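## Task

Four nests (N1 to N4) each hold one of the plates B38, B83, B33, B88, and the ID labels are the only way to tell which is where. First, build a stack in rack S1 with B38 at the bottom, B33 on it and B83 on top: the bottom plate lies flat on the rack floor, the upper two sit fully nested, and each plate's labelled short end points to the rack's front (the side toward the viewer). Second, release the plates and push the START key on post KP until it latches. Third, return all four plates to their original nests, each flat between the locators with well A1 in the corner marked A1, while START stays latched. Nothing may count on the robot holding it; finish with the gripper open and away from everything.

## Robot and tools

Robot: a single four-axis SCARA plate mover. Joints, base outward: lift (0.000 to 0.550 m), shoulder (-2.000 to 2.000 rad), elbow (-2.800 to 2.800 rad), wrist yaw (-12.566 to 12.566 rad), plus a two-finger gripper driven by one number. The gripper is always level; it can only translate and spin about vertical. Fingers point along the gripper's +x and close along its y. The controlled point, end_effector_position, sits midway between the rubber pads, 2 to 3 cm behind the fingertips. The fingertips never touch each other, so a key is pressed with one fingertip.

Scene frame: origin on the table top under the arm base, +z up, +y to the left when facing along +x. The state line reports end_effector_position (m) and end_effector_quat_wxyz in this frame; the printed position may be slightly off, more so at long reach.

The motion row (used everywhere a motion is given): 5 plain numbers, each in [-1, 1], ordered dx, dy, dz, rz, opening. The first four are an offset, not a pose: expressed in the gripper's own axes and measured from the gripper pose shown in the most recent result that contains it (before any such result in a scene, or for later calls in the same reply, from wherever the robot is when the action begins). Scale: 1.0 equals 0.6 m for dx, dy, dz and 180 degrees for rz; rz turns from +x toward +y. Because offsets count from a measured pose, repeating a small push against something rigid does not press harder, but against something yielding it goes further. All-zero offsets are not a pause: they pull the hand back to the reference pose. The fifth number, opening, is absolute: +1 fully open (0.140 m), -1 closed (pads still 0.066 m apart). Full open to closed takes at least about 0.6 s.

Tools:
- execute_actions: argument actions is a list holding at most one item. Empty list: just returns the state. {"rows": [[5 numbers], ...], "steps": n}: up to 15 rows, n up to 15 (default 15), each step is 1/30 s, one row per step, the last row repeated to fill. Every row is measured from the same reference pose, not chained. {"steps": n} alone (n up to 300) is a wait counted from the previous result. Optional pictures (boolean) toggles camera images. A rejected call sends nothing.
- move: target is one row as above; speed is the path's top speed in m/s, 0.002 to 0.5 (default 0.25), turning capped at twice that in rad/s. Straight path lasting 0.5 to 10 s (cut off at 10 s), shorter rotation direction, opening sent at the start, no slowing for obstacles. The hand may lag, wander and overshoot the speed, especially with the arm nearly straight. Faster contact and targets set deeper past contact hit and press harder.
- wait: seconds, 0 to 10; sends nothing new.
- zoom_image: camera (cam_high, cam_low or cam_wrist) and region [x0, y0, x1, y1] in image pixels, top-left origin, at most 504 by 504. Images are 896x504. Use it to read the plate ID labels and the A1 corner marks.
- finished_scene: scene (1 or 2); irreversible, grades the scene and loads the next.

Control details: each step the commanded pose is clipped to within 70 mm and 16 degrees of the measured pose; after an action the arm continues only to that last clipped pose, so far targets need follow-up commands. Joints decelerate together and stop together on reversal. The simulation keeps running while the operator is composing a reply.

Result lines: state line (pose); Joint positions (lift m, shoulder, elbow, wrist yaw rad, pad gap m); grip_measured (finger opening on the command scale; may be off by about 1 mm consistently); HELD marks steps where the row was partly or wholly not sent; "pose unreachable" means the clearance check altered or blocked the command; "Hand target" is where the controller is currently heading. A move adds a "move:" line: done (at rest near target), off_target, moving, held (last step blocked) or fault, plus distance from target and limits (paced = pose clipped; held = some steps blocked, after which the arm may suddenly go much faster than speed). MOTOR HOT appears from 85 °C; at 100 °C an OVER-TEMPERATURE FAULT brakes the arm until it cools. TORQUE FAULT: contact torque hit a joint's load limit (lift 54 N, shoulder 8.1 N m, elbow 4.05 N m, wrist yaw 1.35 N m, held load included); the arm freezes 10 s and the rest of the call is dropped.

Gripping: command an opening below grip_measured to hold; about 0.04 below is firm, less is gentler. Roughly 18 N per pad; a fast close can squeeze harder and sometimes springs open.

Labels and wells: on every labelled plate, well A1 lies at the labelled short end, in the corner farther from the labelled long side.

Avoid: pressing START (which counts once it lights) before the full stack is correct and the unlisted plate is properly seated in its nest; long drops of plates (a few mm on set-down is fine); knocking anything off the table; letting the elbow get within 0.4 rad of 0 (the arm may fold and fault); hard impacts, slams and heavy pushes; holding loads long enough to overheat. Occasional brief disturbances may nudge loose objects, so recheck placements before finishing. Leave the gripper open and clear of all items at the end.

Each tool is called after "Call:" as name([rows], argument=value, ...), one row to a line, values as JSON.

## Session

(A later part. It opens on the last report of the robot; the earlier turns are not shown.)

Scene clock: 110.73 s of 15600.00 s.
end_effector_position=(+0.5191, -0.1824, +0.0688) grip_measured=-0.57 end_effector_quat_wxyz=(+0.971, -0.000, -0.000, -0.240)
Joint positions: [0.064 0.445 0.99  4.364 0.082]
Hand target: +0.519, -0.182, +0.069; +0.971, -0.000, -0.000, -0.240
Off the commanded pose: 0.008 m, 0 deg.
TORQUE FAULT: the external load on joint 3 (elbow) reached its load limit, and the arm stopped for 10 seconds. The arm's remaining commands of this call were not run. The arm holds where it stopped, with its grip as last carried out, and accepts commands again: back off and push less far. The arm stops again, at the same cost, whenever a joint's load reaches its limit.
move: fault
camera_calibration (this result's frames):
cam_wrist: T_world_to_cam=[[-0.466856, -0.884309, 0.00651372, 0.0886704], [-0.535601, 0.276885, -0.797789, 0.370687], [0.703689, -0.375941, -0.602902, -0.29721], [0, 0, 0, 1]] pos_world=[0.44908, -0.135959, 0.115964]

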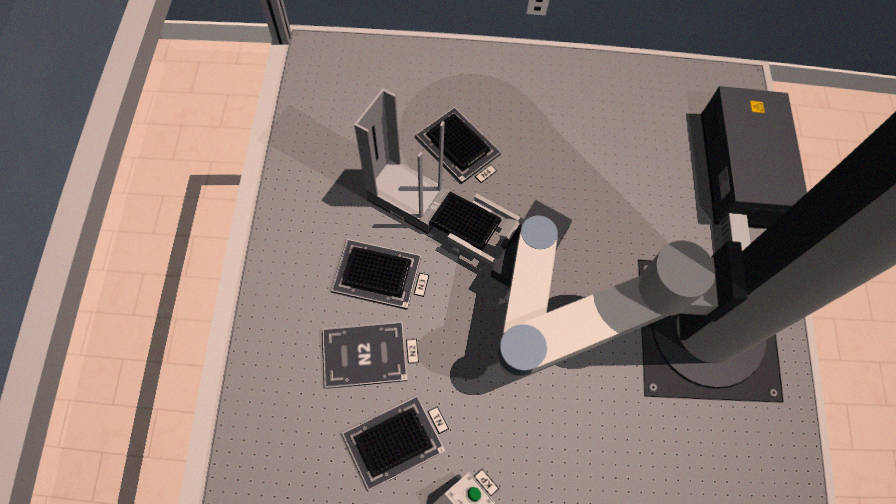

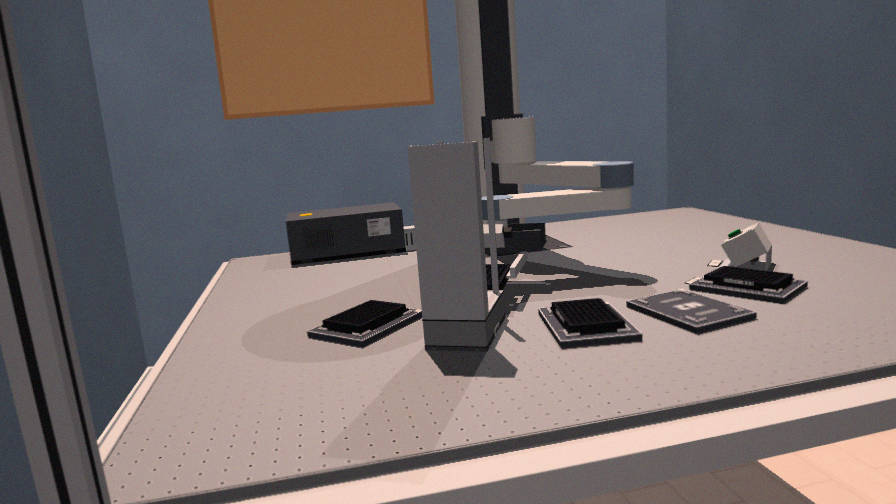

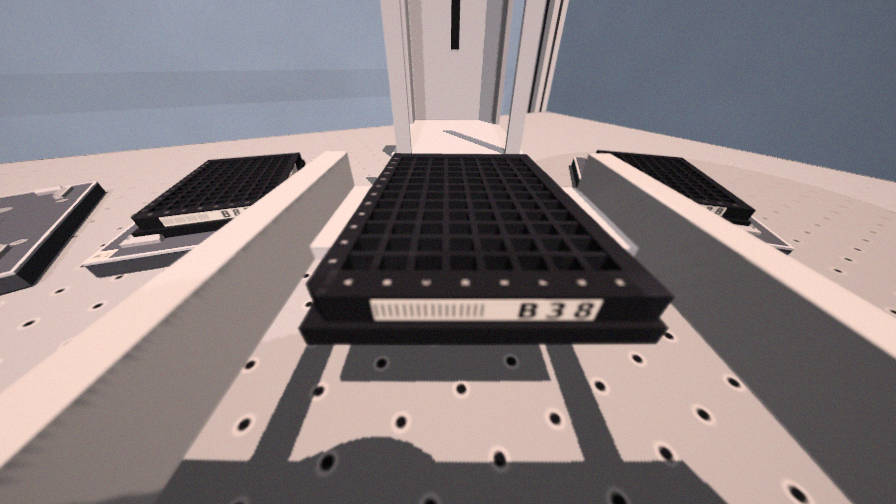

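Call:
move(target=[-0.06,-0.003,-0.065,0,-0.63], speed=0.1)

Call:
move(target=[0,0,-0.008,0,-0.63], speed=0.01)

Call:
move(target=[0,0,0,0,-0.35])

Call:
move(target=[-0.003,0,-0.005,0,-0.35], speed=0.02)

Call:
move(target=[0,0,0,0,-0.63])

Call:
move(target=[0,0,0.3,0,-0.63])

Call:
zoom_image(camera="cam_wrist", region=[380, 0, 580, 170])

Scene clock: 118.87 s of 15600.00 s.
end_effector_position=(+0.4863, -0.1673, +0.0297) grip_measured=-0.57 end_effector_quat_wxyz=(+0.971, -0.000, -0.000, -0.240)
Joint positions: [0.025 0.484 0.832 4.482 0.082]
Hand target: +0.486, -0.167, +0.030; +0.971, -0.000, -0.000, -0.240
Off the commanded pose: 0.000 m, 0 deg.
After step 90, 4.30 s passed at rest.
move: done
camera_calibration (this result's frames):
cam_wrist: T_world_to_cam=[[-0.467255, -0.884099, 0.00651372, 0.0872122], [-0.535476, 0.277126, -0.797789, 0.317759], [0.703519, -0.376259, -0.602902, -0.292007], [0, 0, 0, 1]] pos_world=[0.416335, -0.120825, 0.0768847]

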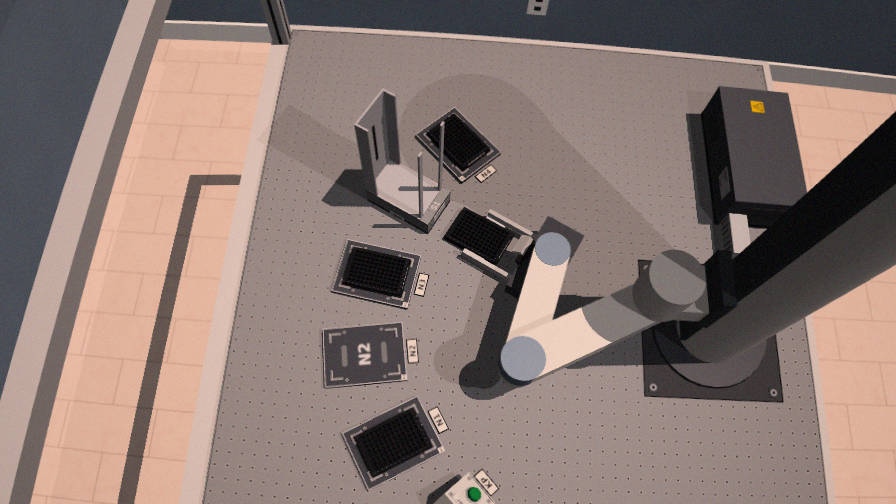

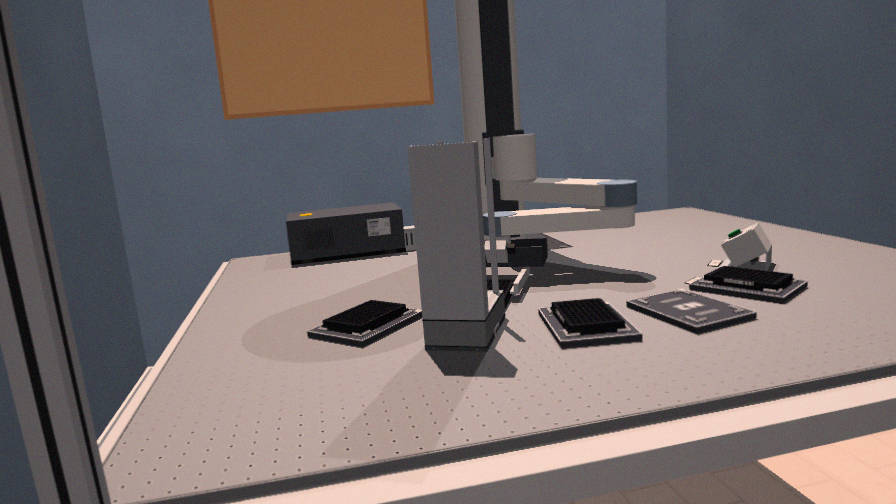

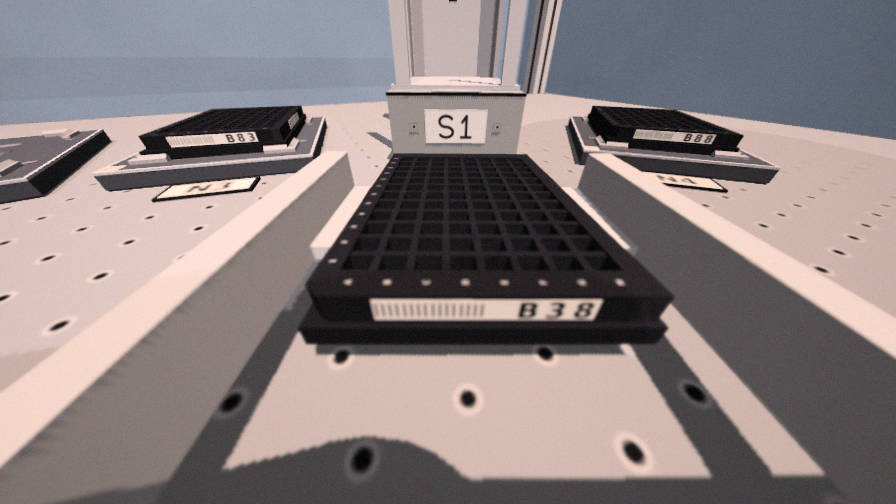

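Scene clock: 119.57 s of 15600.00 s.
end_effector_position=(+0.4863, -0.1673, +0.0249) grip_measured=-0.57 end_effector_quat_wxyz=(+0.971, -0.000, -0.000, -0.240)
Joint positions: [0.02  0.484 0.832 4.482 0.082]
Hand target: +0.486, -0.167, +0.025; +0.971, -0.000, -0.000, -0.240
Off the commanded pose: 0.000 m, 0 deg.
move: done
camera_calibration (this result's frames):
cam_wrist: T_world_to_cam=[[-0.467258, -0.884097, 0.00651372, 0.0872443], [-0.535475, 0.277128, -0.797789, 0.313943], [0.703518, -0.376261, -0.602902, -0.294888], [0, 0, 0, 1]] pos_world=[0.416333, -0.120825, 0.0721033]

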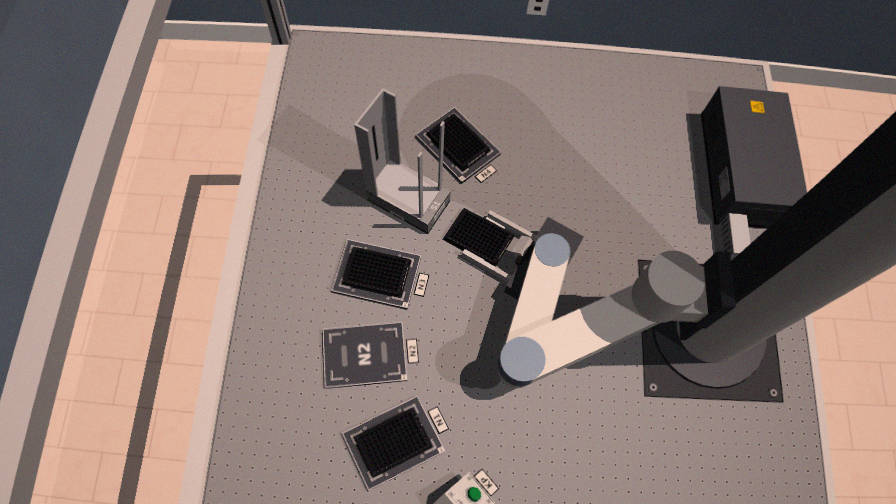

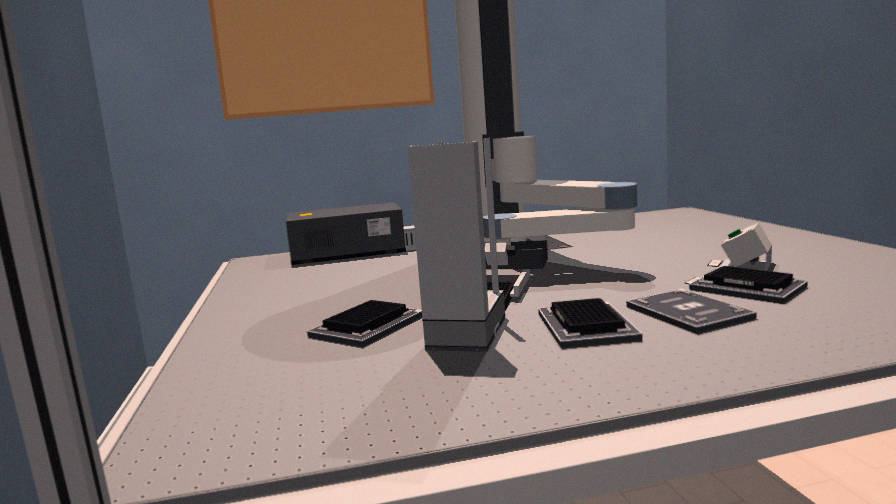

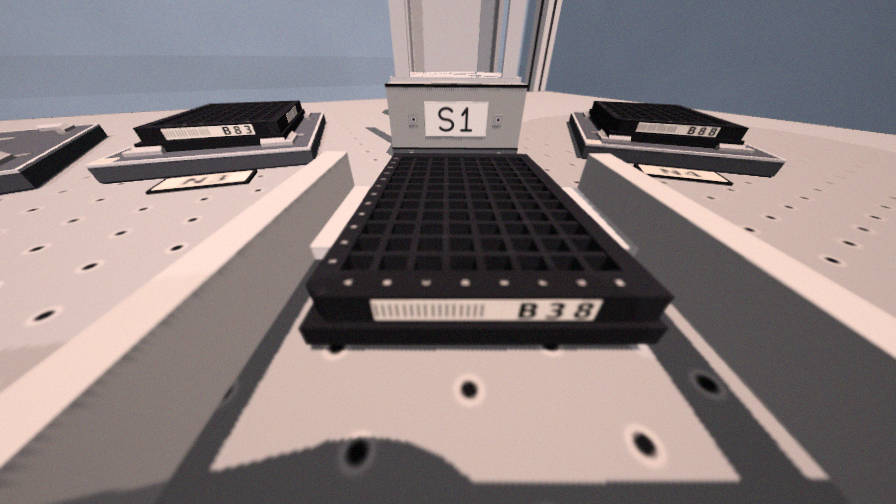

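Scene clock: 120.07 s of 15600.00 s.
end_effector_position=(+0.4863, -0.1673, +0.0249) grip_measured=-0.35 end_effector_quat_wxyz=(+0.971, -0.000, -0.000, -0.240)
Joint positions: [0.02  0.484 0.832 4.482 0.09 ]
Hand target: +0.486, -0.167, +0.025; +0.971, -0.000, -0.000, -0.240
Off the commanded pose: 0.000 m, 0 deg.
move: done
camera_calibration (this result's frames):
cam_wrist: T_world_to_cam=[[-0.467257, -0.884098, 0.00651372, 0.087244], [-0.535475, 0.277128, -0.797789, 0.313943], [0.703518, -0.37626, -0.602902, -0.294889], [0, 0, 0, 1]] pos_world=[0.416334, -0.120825, 0.0721033]

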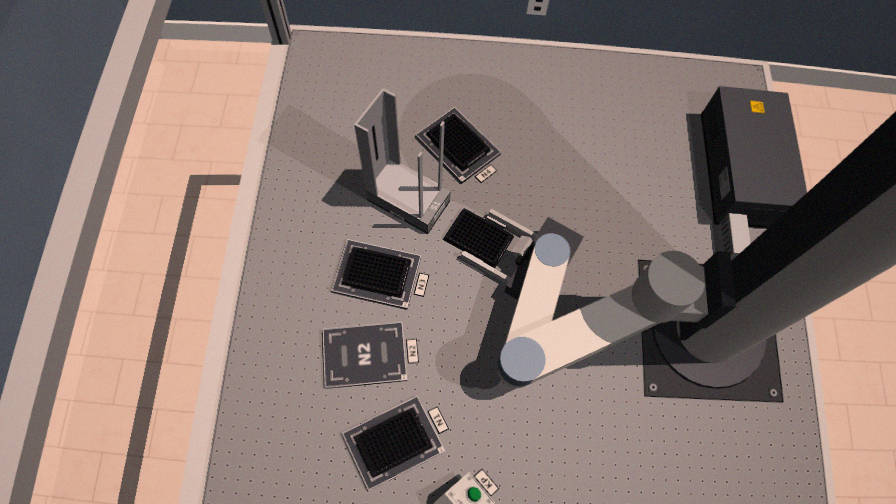

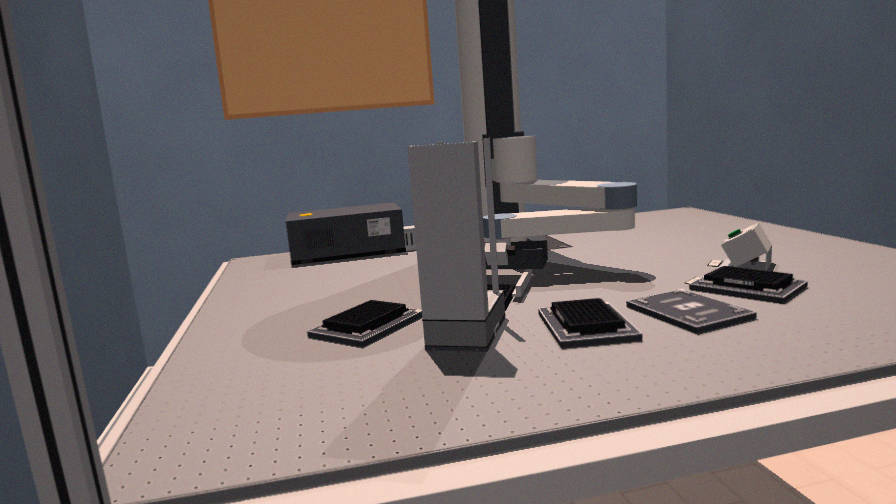

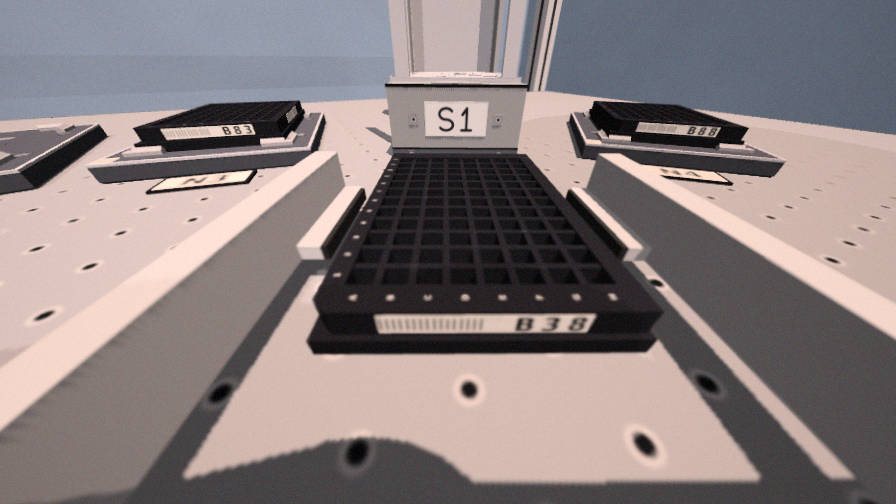

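Scene clock: 120.77 s of 15600.00 s.
end_effector_position=(+0.4847, -0.1665, +0.0219) grip_measured=-0.35 end_effector_quat_wxyz=(+0.971, -0.000, -0.000, -0.240)
Joint positions: [0.017 0.486 0.825 4.487 0.09 ]
Hand target: +0.485, -0.166, +0.022; +0.971, -0.000, -0.000, -0.240
Off the commanded pose: 0.000 m, 0 deg.
move: done
camera_calibration (this result's frames):
cam_wrist: T_world_to_cam=[[-0.46755, -0.883943, 0.00651372, 0.0873482], [-0.535383, 0.277305, -0.797789, 0.310488], [0.703393, -0.376493, -0.602902, -0.29523], [0, 0, 0, 1]] pos_world=[0.414732, -0.120041, 0.0691403]

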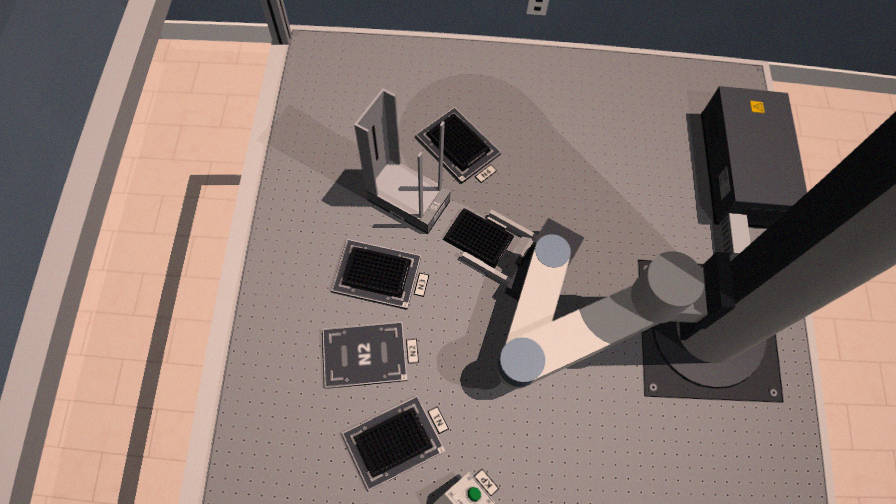

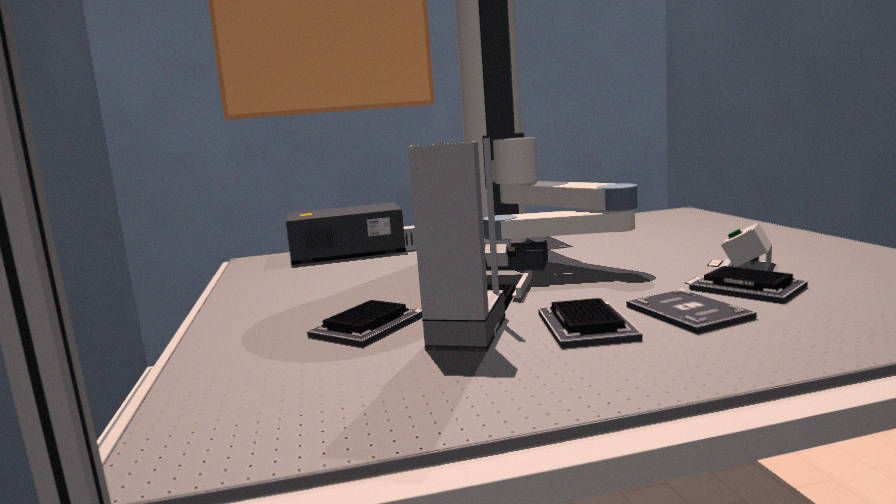

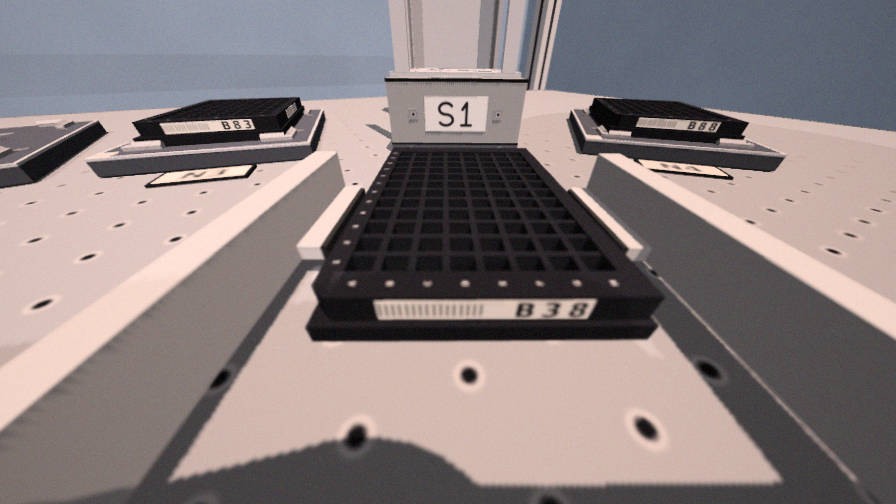

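Scene clock: 121.27 s of 15600.00 s.
end_effector_position=(+0.4847, -0.1665, +0.0219) grip_measured=-0.57 end_effector_quat_wxyz=(+0.971, -0.000, -0.000, -0.240)
Joint positions: [0.017 0.486 0.825 4.487 0.082]
Hand target: +0.485, -0.167, +0.022; +0.971, -0.000, -0.000, -0.240
Off the commanded pose: 0.000 m, 0 deg.
move: done
camera_calibration (this result's frames):
cam_wrist: T_world_to_cam=[[-0.467539, -0.883948, 0.00651372, 0.0873404], [-0.535386, 0.277299, -0.797789, 0.310489], [0.703398, -0.376485, -0.602902, -0.295231], [0, 0, 0, 1]] pos_world=[0.414731, -0.120044, 0.0691403]

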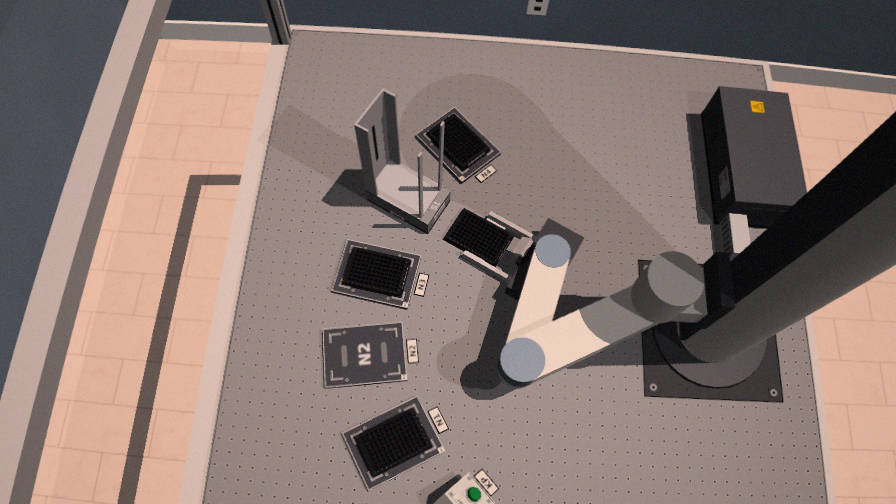

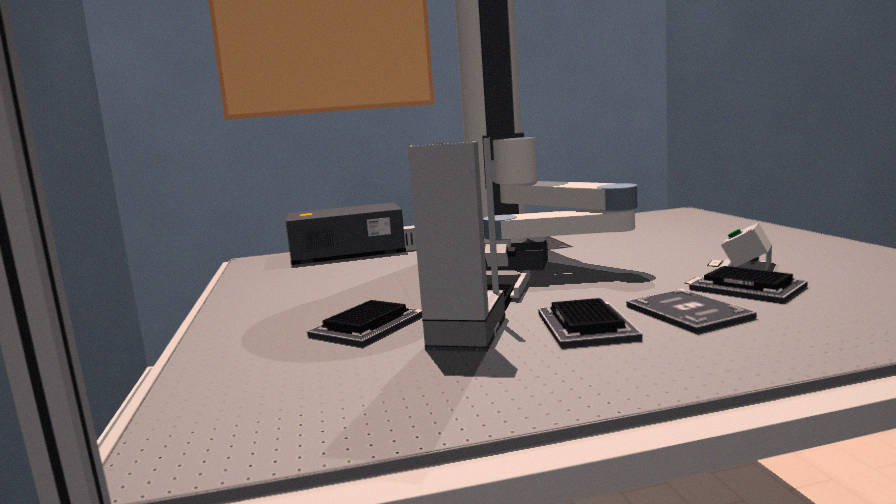

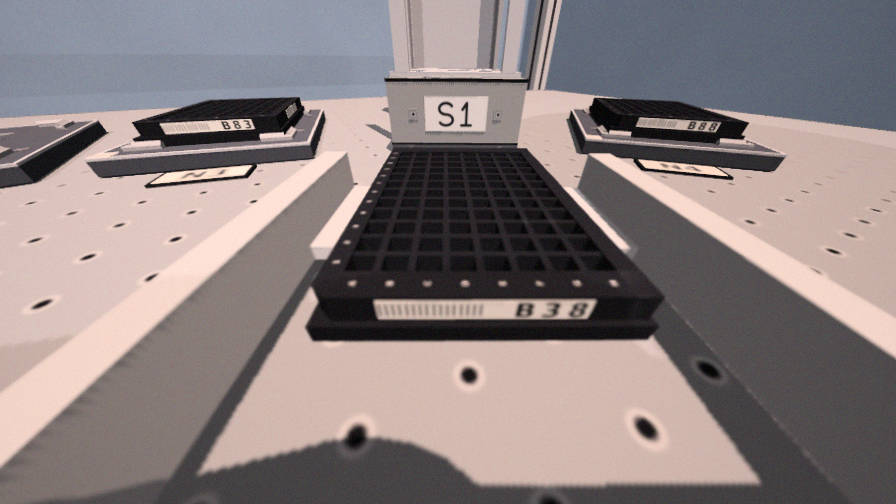

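Scene clock: 122.40 s of 15600.00 s.
end_effector_position=(+0.4847, -0.1665, +0.2020) grip_measured=-0.57 end_effector_quat_wxyz=(+0.971, -0.000, -0.000, -0.240)
Joint positions: [0.197 0.486 0.825 4.487 0.082]
Hand target: +0.485, -0.167, +0.202; +0.971, -0.000, -0.000, -0.240
Off the commanded pose: 0.000 m, 0 deg.
move: done
camera_calibration (this result's frames):
cam_wrist: T_world_to_cam=[[-0.467513, -0.883962, 0.00651372, 0.086157], [-0.535395, 0.277282, -0.797789, 0.45414], [0.703409, -0.376464, -0.602902, -0.186683], [0, 0, 0, 1]] pos_world=[0.414738, -0.120045, 0.249195]

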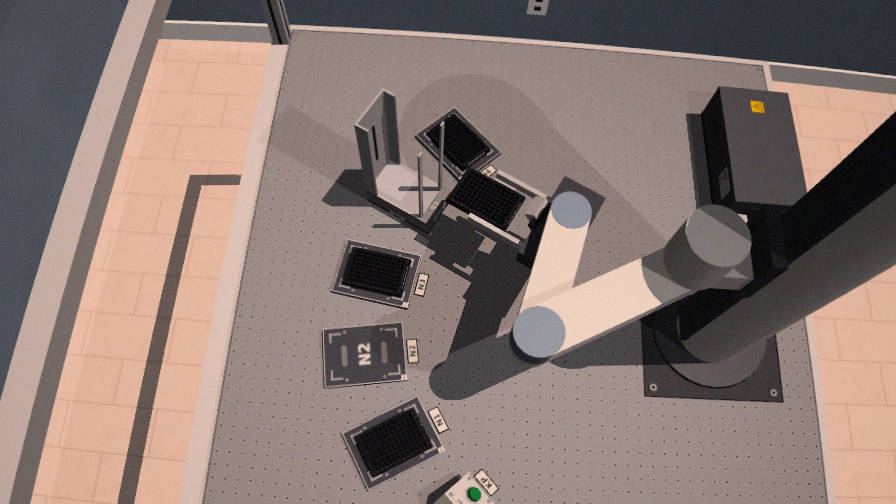

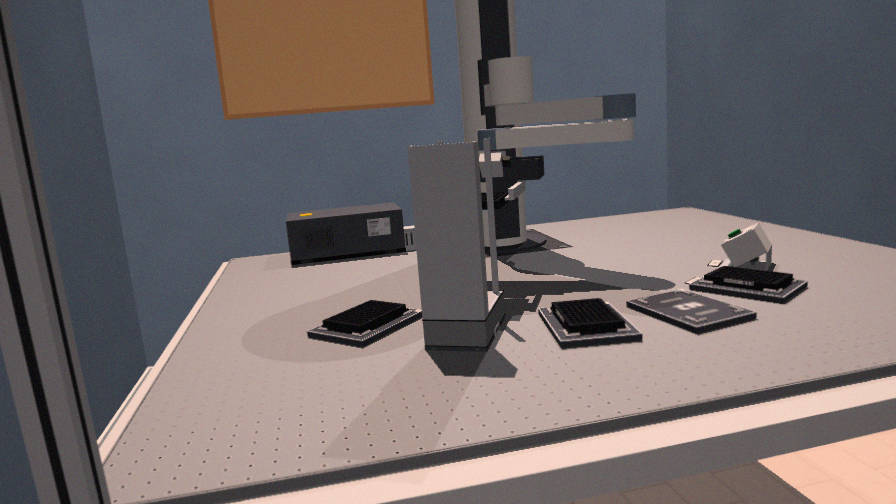

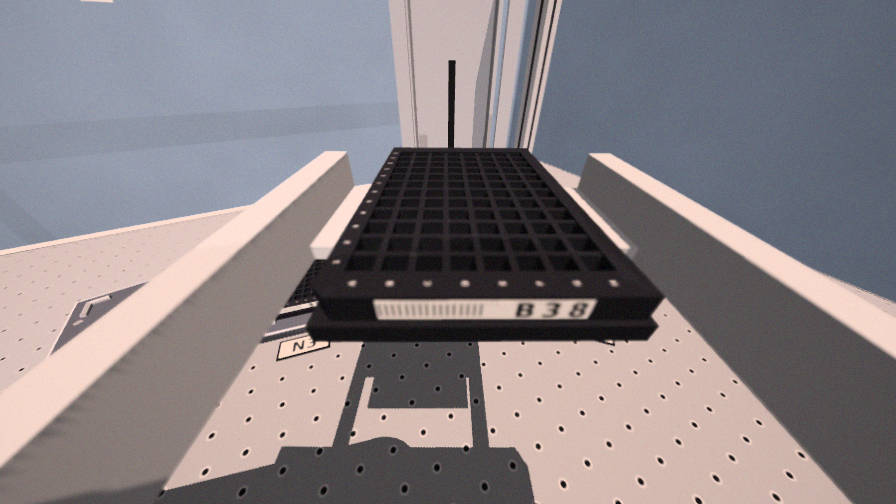

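Region (380, 0, 580, 170) of cam_wrist's 896x504 image, scaled by 2.520, with more detail than that image has; it fills the top 428 rows of this view, and the rest is white.

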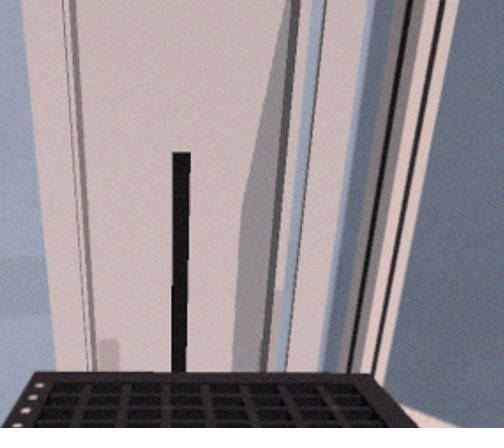

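Call:
move(target=[0,0,0.245,0,-0.63])

Call:
move(target=[0.3,0.004,0,0.002,-0.63], speed=0.15)

Scene clock: 133.27 s of 15600.00 s.
end_effector_position=(+0.4847, -0.1665, +0.3490) grip_measured=-0.57 end_effector_quat_wxyz=(+0.971, -0.000, -0.000, -0.240)
Joint positions: [0.344 0.486 0.825 4.487 0.082]
Hand target: +0.485, -0.167, +0.349; +0.971, -0.000, -0.000, -0.240
Off the commanded pose: 0.000 m, 0 deg.
After step 90, 6.87 s passed at rest.
move: done
camera_calibration (this result's frames):
cam_wrist: T_world_to_cam=[[-0.467485, -0.883977, 0.00651372, 0.0851886], [-0.535403, 0.277266, -0.797789, 0.571464], [0.703421, -0.376442, -0.602902, -0.098032], [0, 0, 0, 1]] pos_world=[0.414746, -0.120046, 0.396249]

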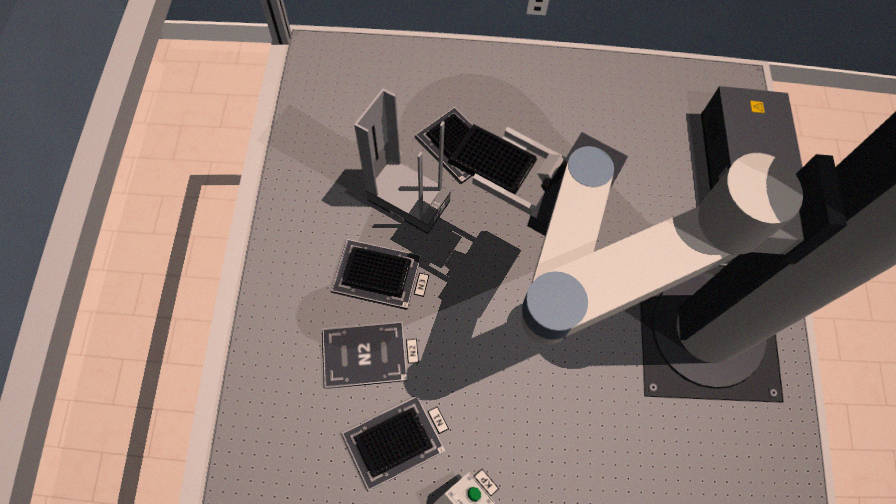

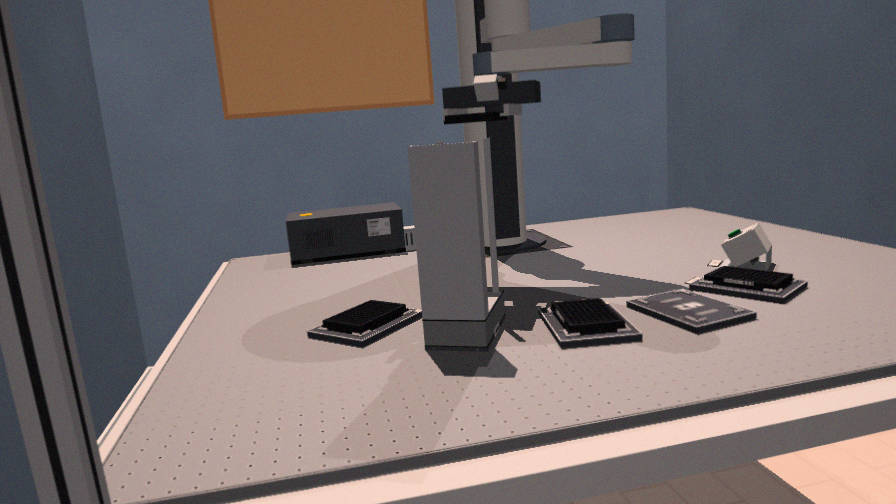

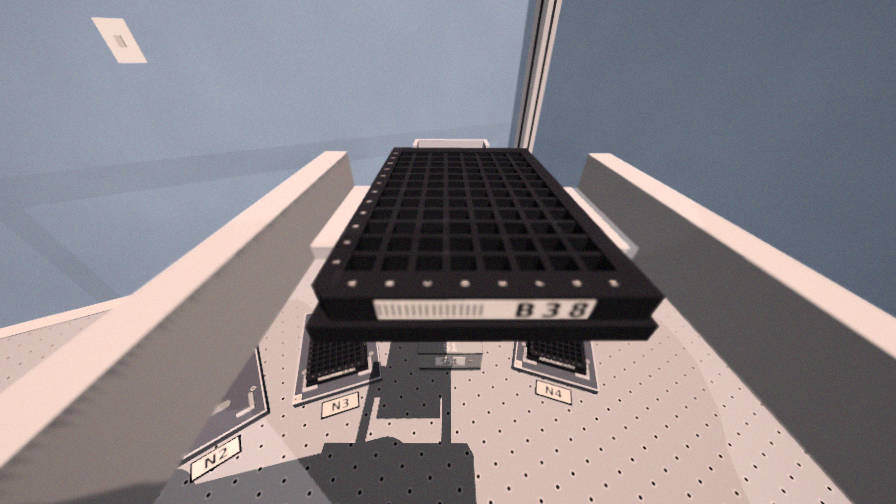

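Scene clock: 134.80 s of 15600.00 s.
end_effector_position=(+0.6451, -0.2483, +0.3490) grip_measured=-0.57 end_effector_quat_wxyz=(+0.971, -0.000, -0.000, -0.237)
Joint positions: [0.344 0.165 1.7   3.939 0.082]
Hand target: +0.645, -0.248, +0.349; +0.971, -0.000, -0.000, -0.237
Off the commanded pose: 0.000 m, 0 deg.
move: done
camera_calibration (this result's frames):
cam_wrist: T_world_to_cam=[[-0.46171, -0.887007, 0.00651372, 0.0833819], [-0.5372, 0.273768, -0.797789, 0.680295], [0.705861, -0.371846, -0.602902, -0.24206], [0, 0, 0, 1]] pos_world=[0.574813, -0.202291, 0.39625]

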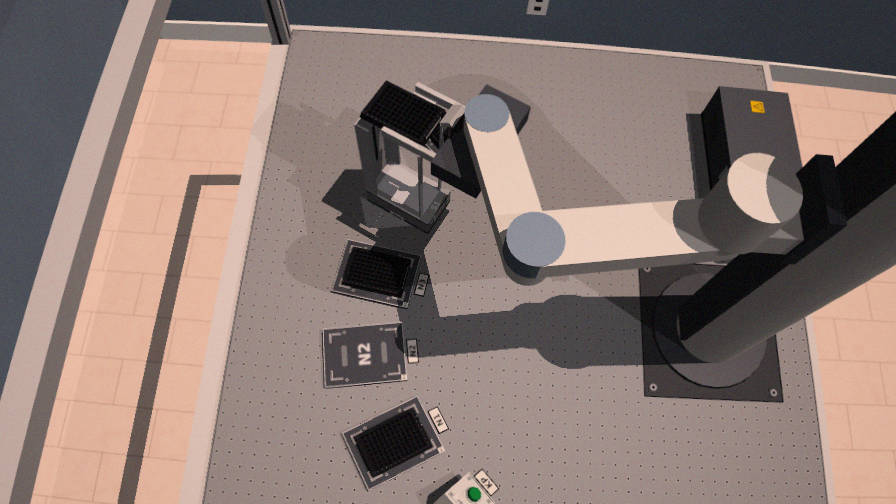

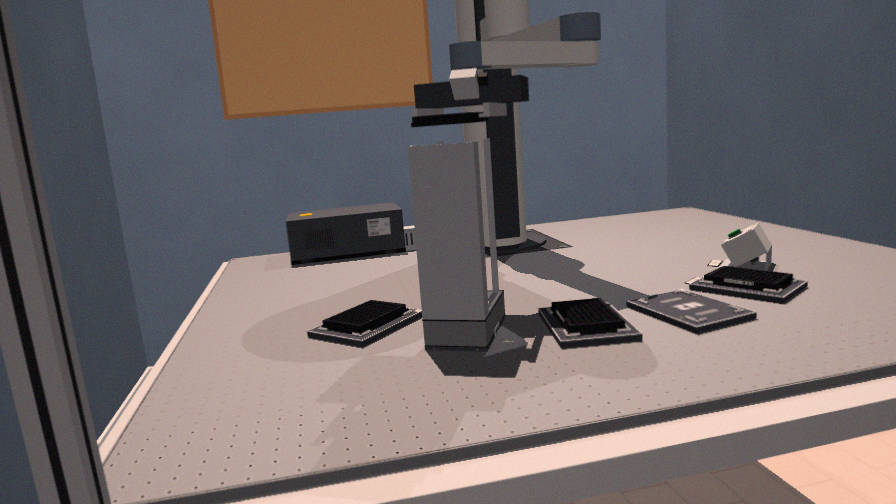

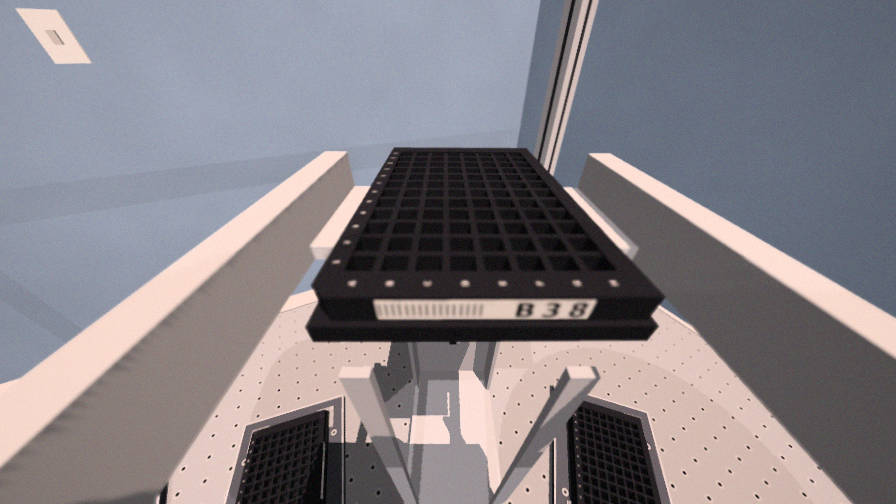

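Call:
move(target=[0.008,0.003,-0.03,0,-0.63], speed=0.03)

Call:
zoom_image(camera="cam_low", region=[390, 90, 550, 190])

Scene clock: 139.33 s of 15600.00 s.
end_effector_position=(+0.6502, -0.2488, +0.3310) grip_measured=-0.57 end_effector_quat_wxyz=(+0.972, -0.000, -0.000, -0.237)
Joint positions: [0.326 0.157 1.729 3.919 0.082]
Hand target: +0.650, -0.249, +0.331; +0.971, -0.000, -0.000, -0.237
Off the commanded pose: 0.000 m, 0 deg.
After step 90, 0.67 s passed at rest.
move: done
camera_calibration (this result's frames):
cam_wrist: T_world_to_cam=[[-0.461404, -0.887166, 0.00651372, 0.0851788], [-0.537295, 0.273583, -0.797789, 0.668782], [0.705989, -0.371603, -0.602902, -0.256794], [0, 0, 0, 1]] pos_world=[0.579928, -0.202825, 0.378171]

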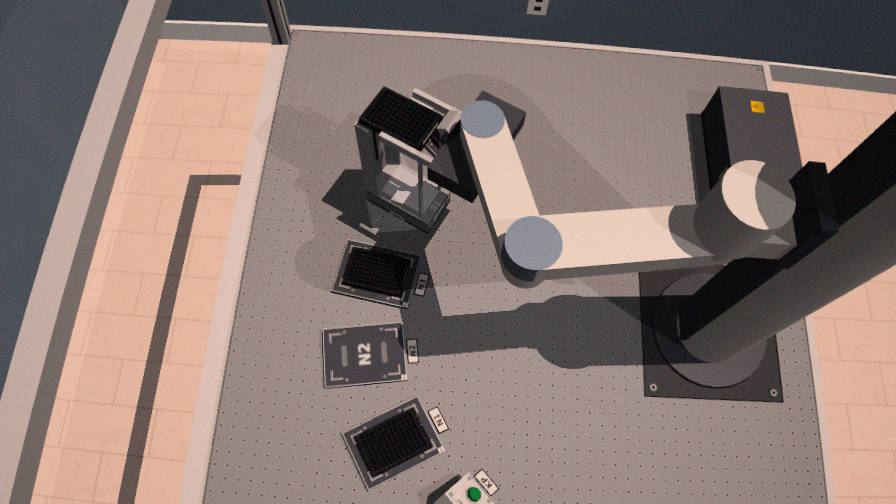

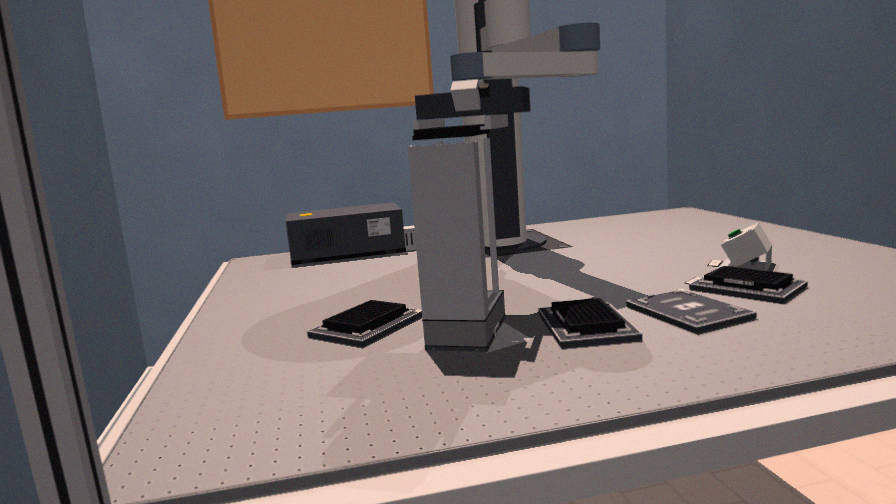

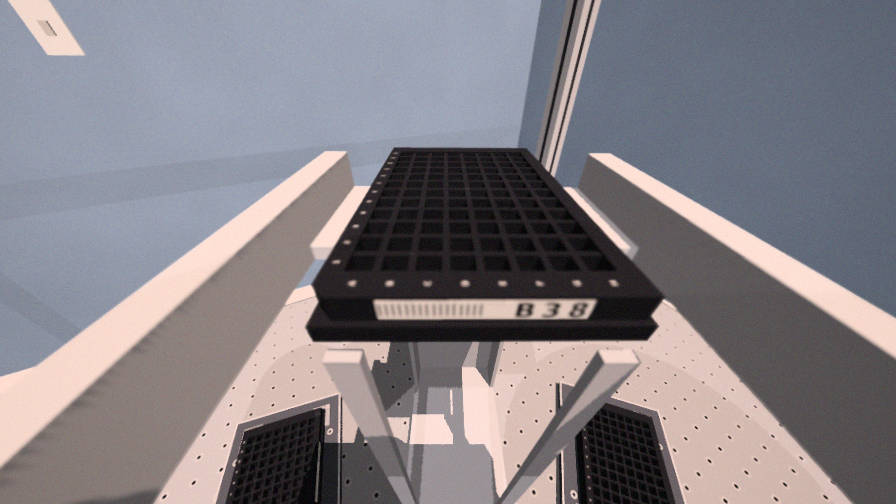

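Region (390, 90, 550, 190) of cam_low's 896x504 image, scaled by 3.150, with more detail than that image has; it fills the top 315 rows of this view, and the rest is white.

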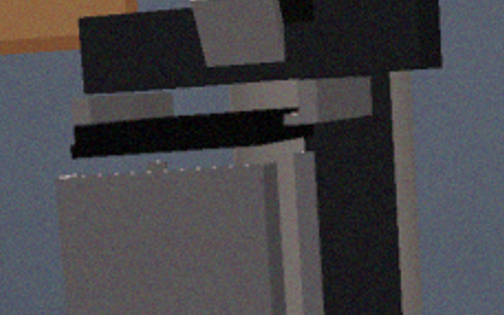

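Call:
move(target=[0,0,-0.02,0,-0.63], speed=0.01)

Scene clock: 144.13 s of 15600.00 s.
end_effector_position=(+0.6499, -0.2493, +0.3196) grip_measured=-0.57 end_effector_quat_wxyz=(+0.971, -0.000, -0.000, -0.238)
Joint positions: [0.315 0.157 1.728 3.916 0.082]
Hand target: +0.650, -0.249, +0.319; +0.972, -0.000, -0.000, -0.237
Off the commanded pose: 0.001 m, 0 deg.
After step 90, 0.37 s passed at rest.
move: done
camera_calibration (this result's frames):
cam_wrist: T_world_to_cam=[[-0.463996, -0.885813, 0.00651372, 0.0866961], [-0.536493, 0.275153, -0.797789, 0.659528], [0.7049, -0.373665, -0.602902, -0.26345], [0, 0, 0, 1]] pos_world=[0.579765, -0.203117, 0.366764]

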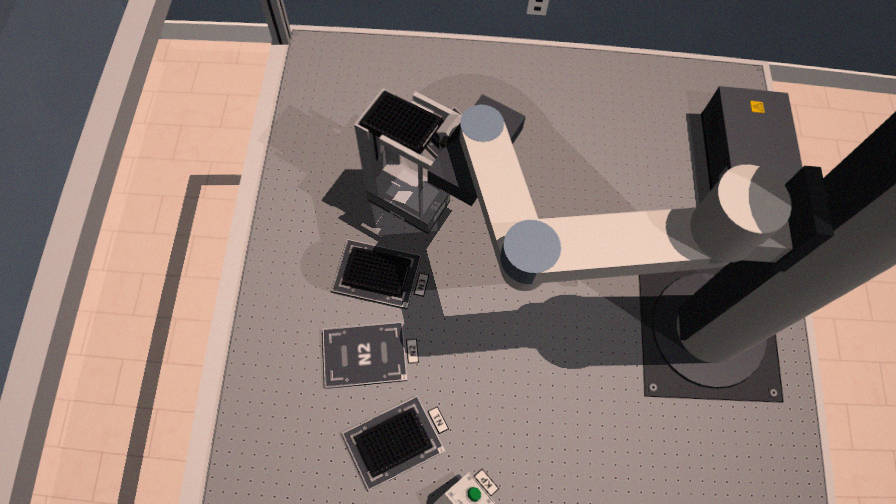

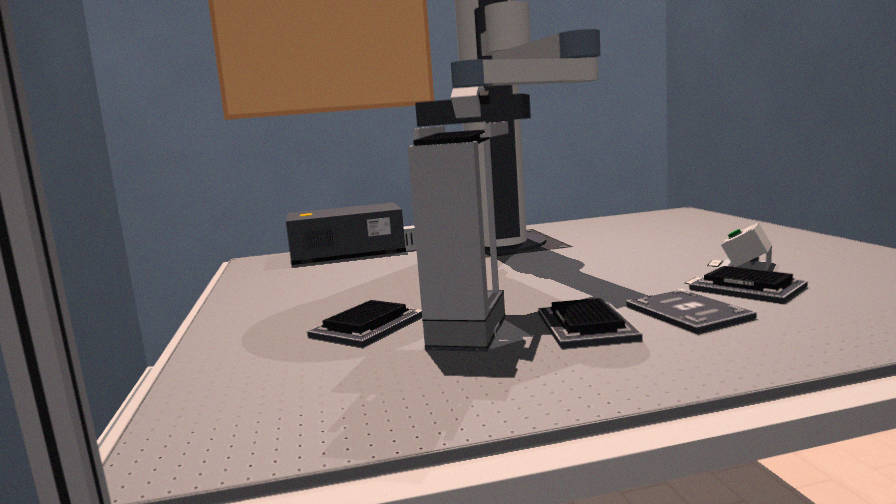

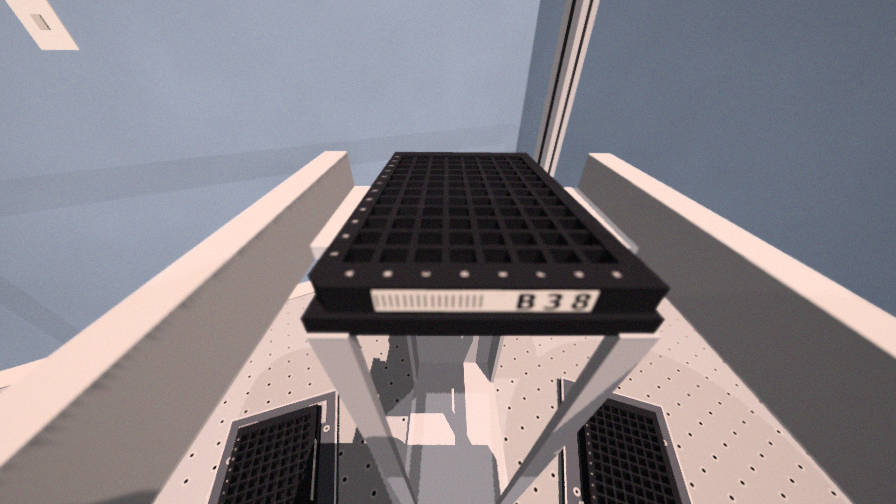

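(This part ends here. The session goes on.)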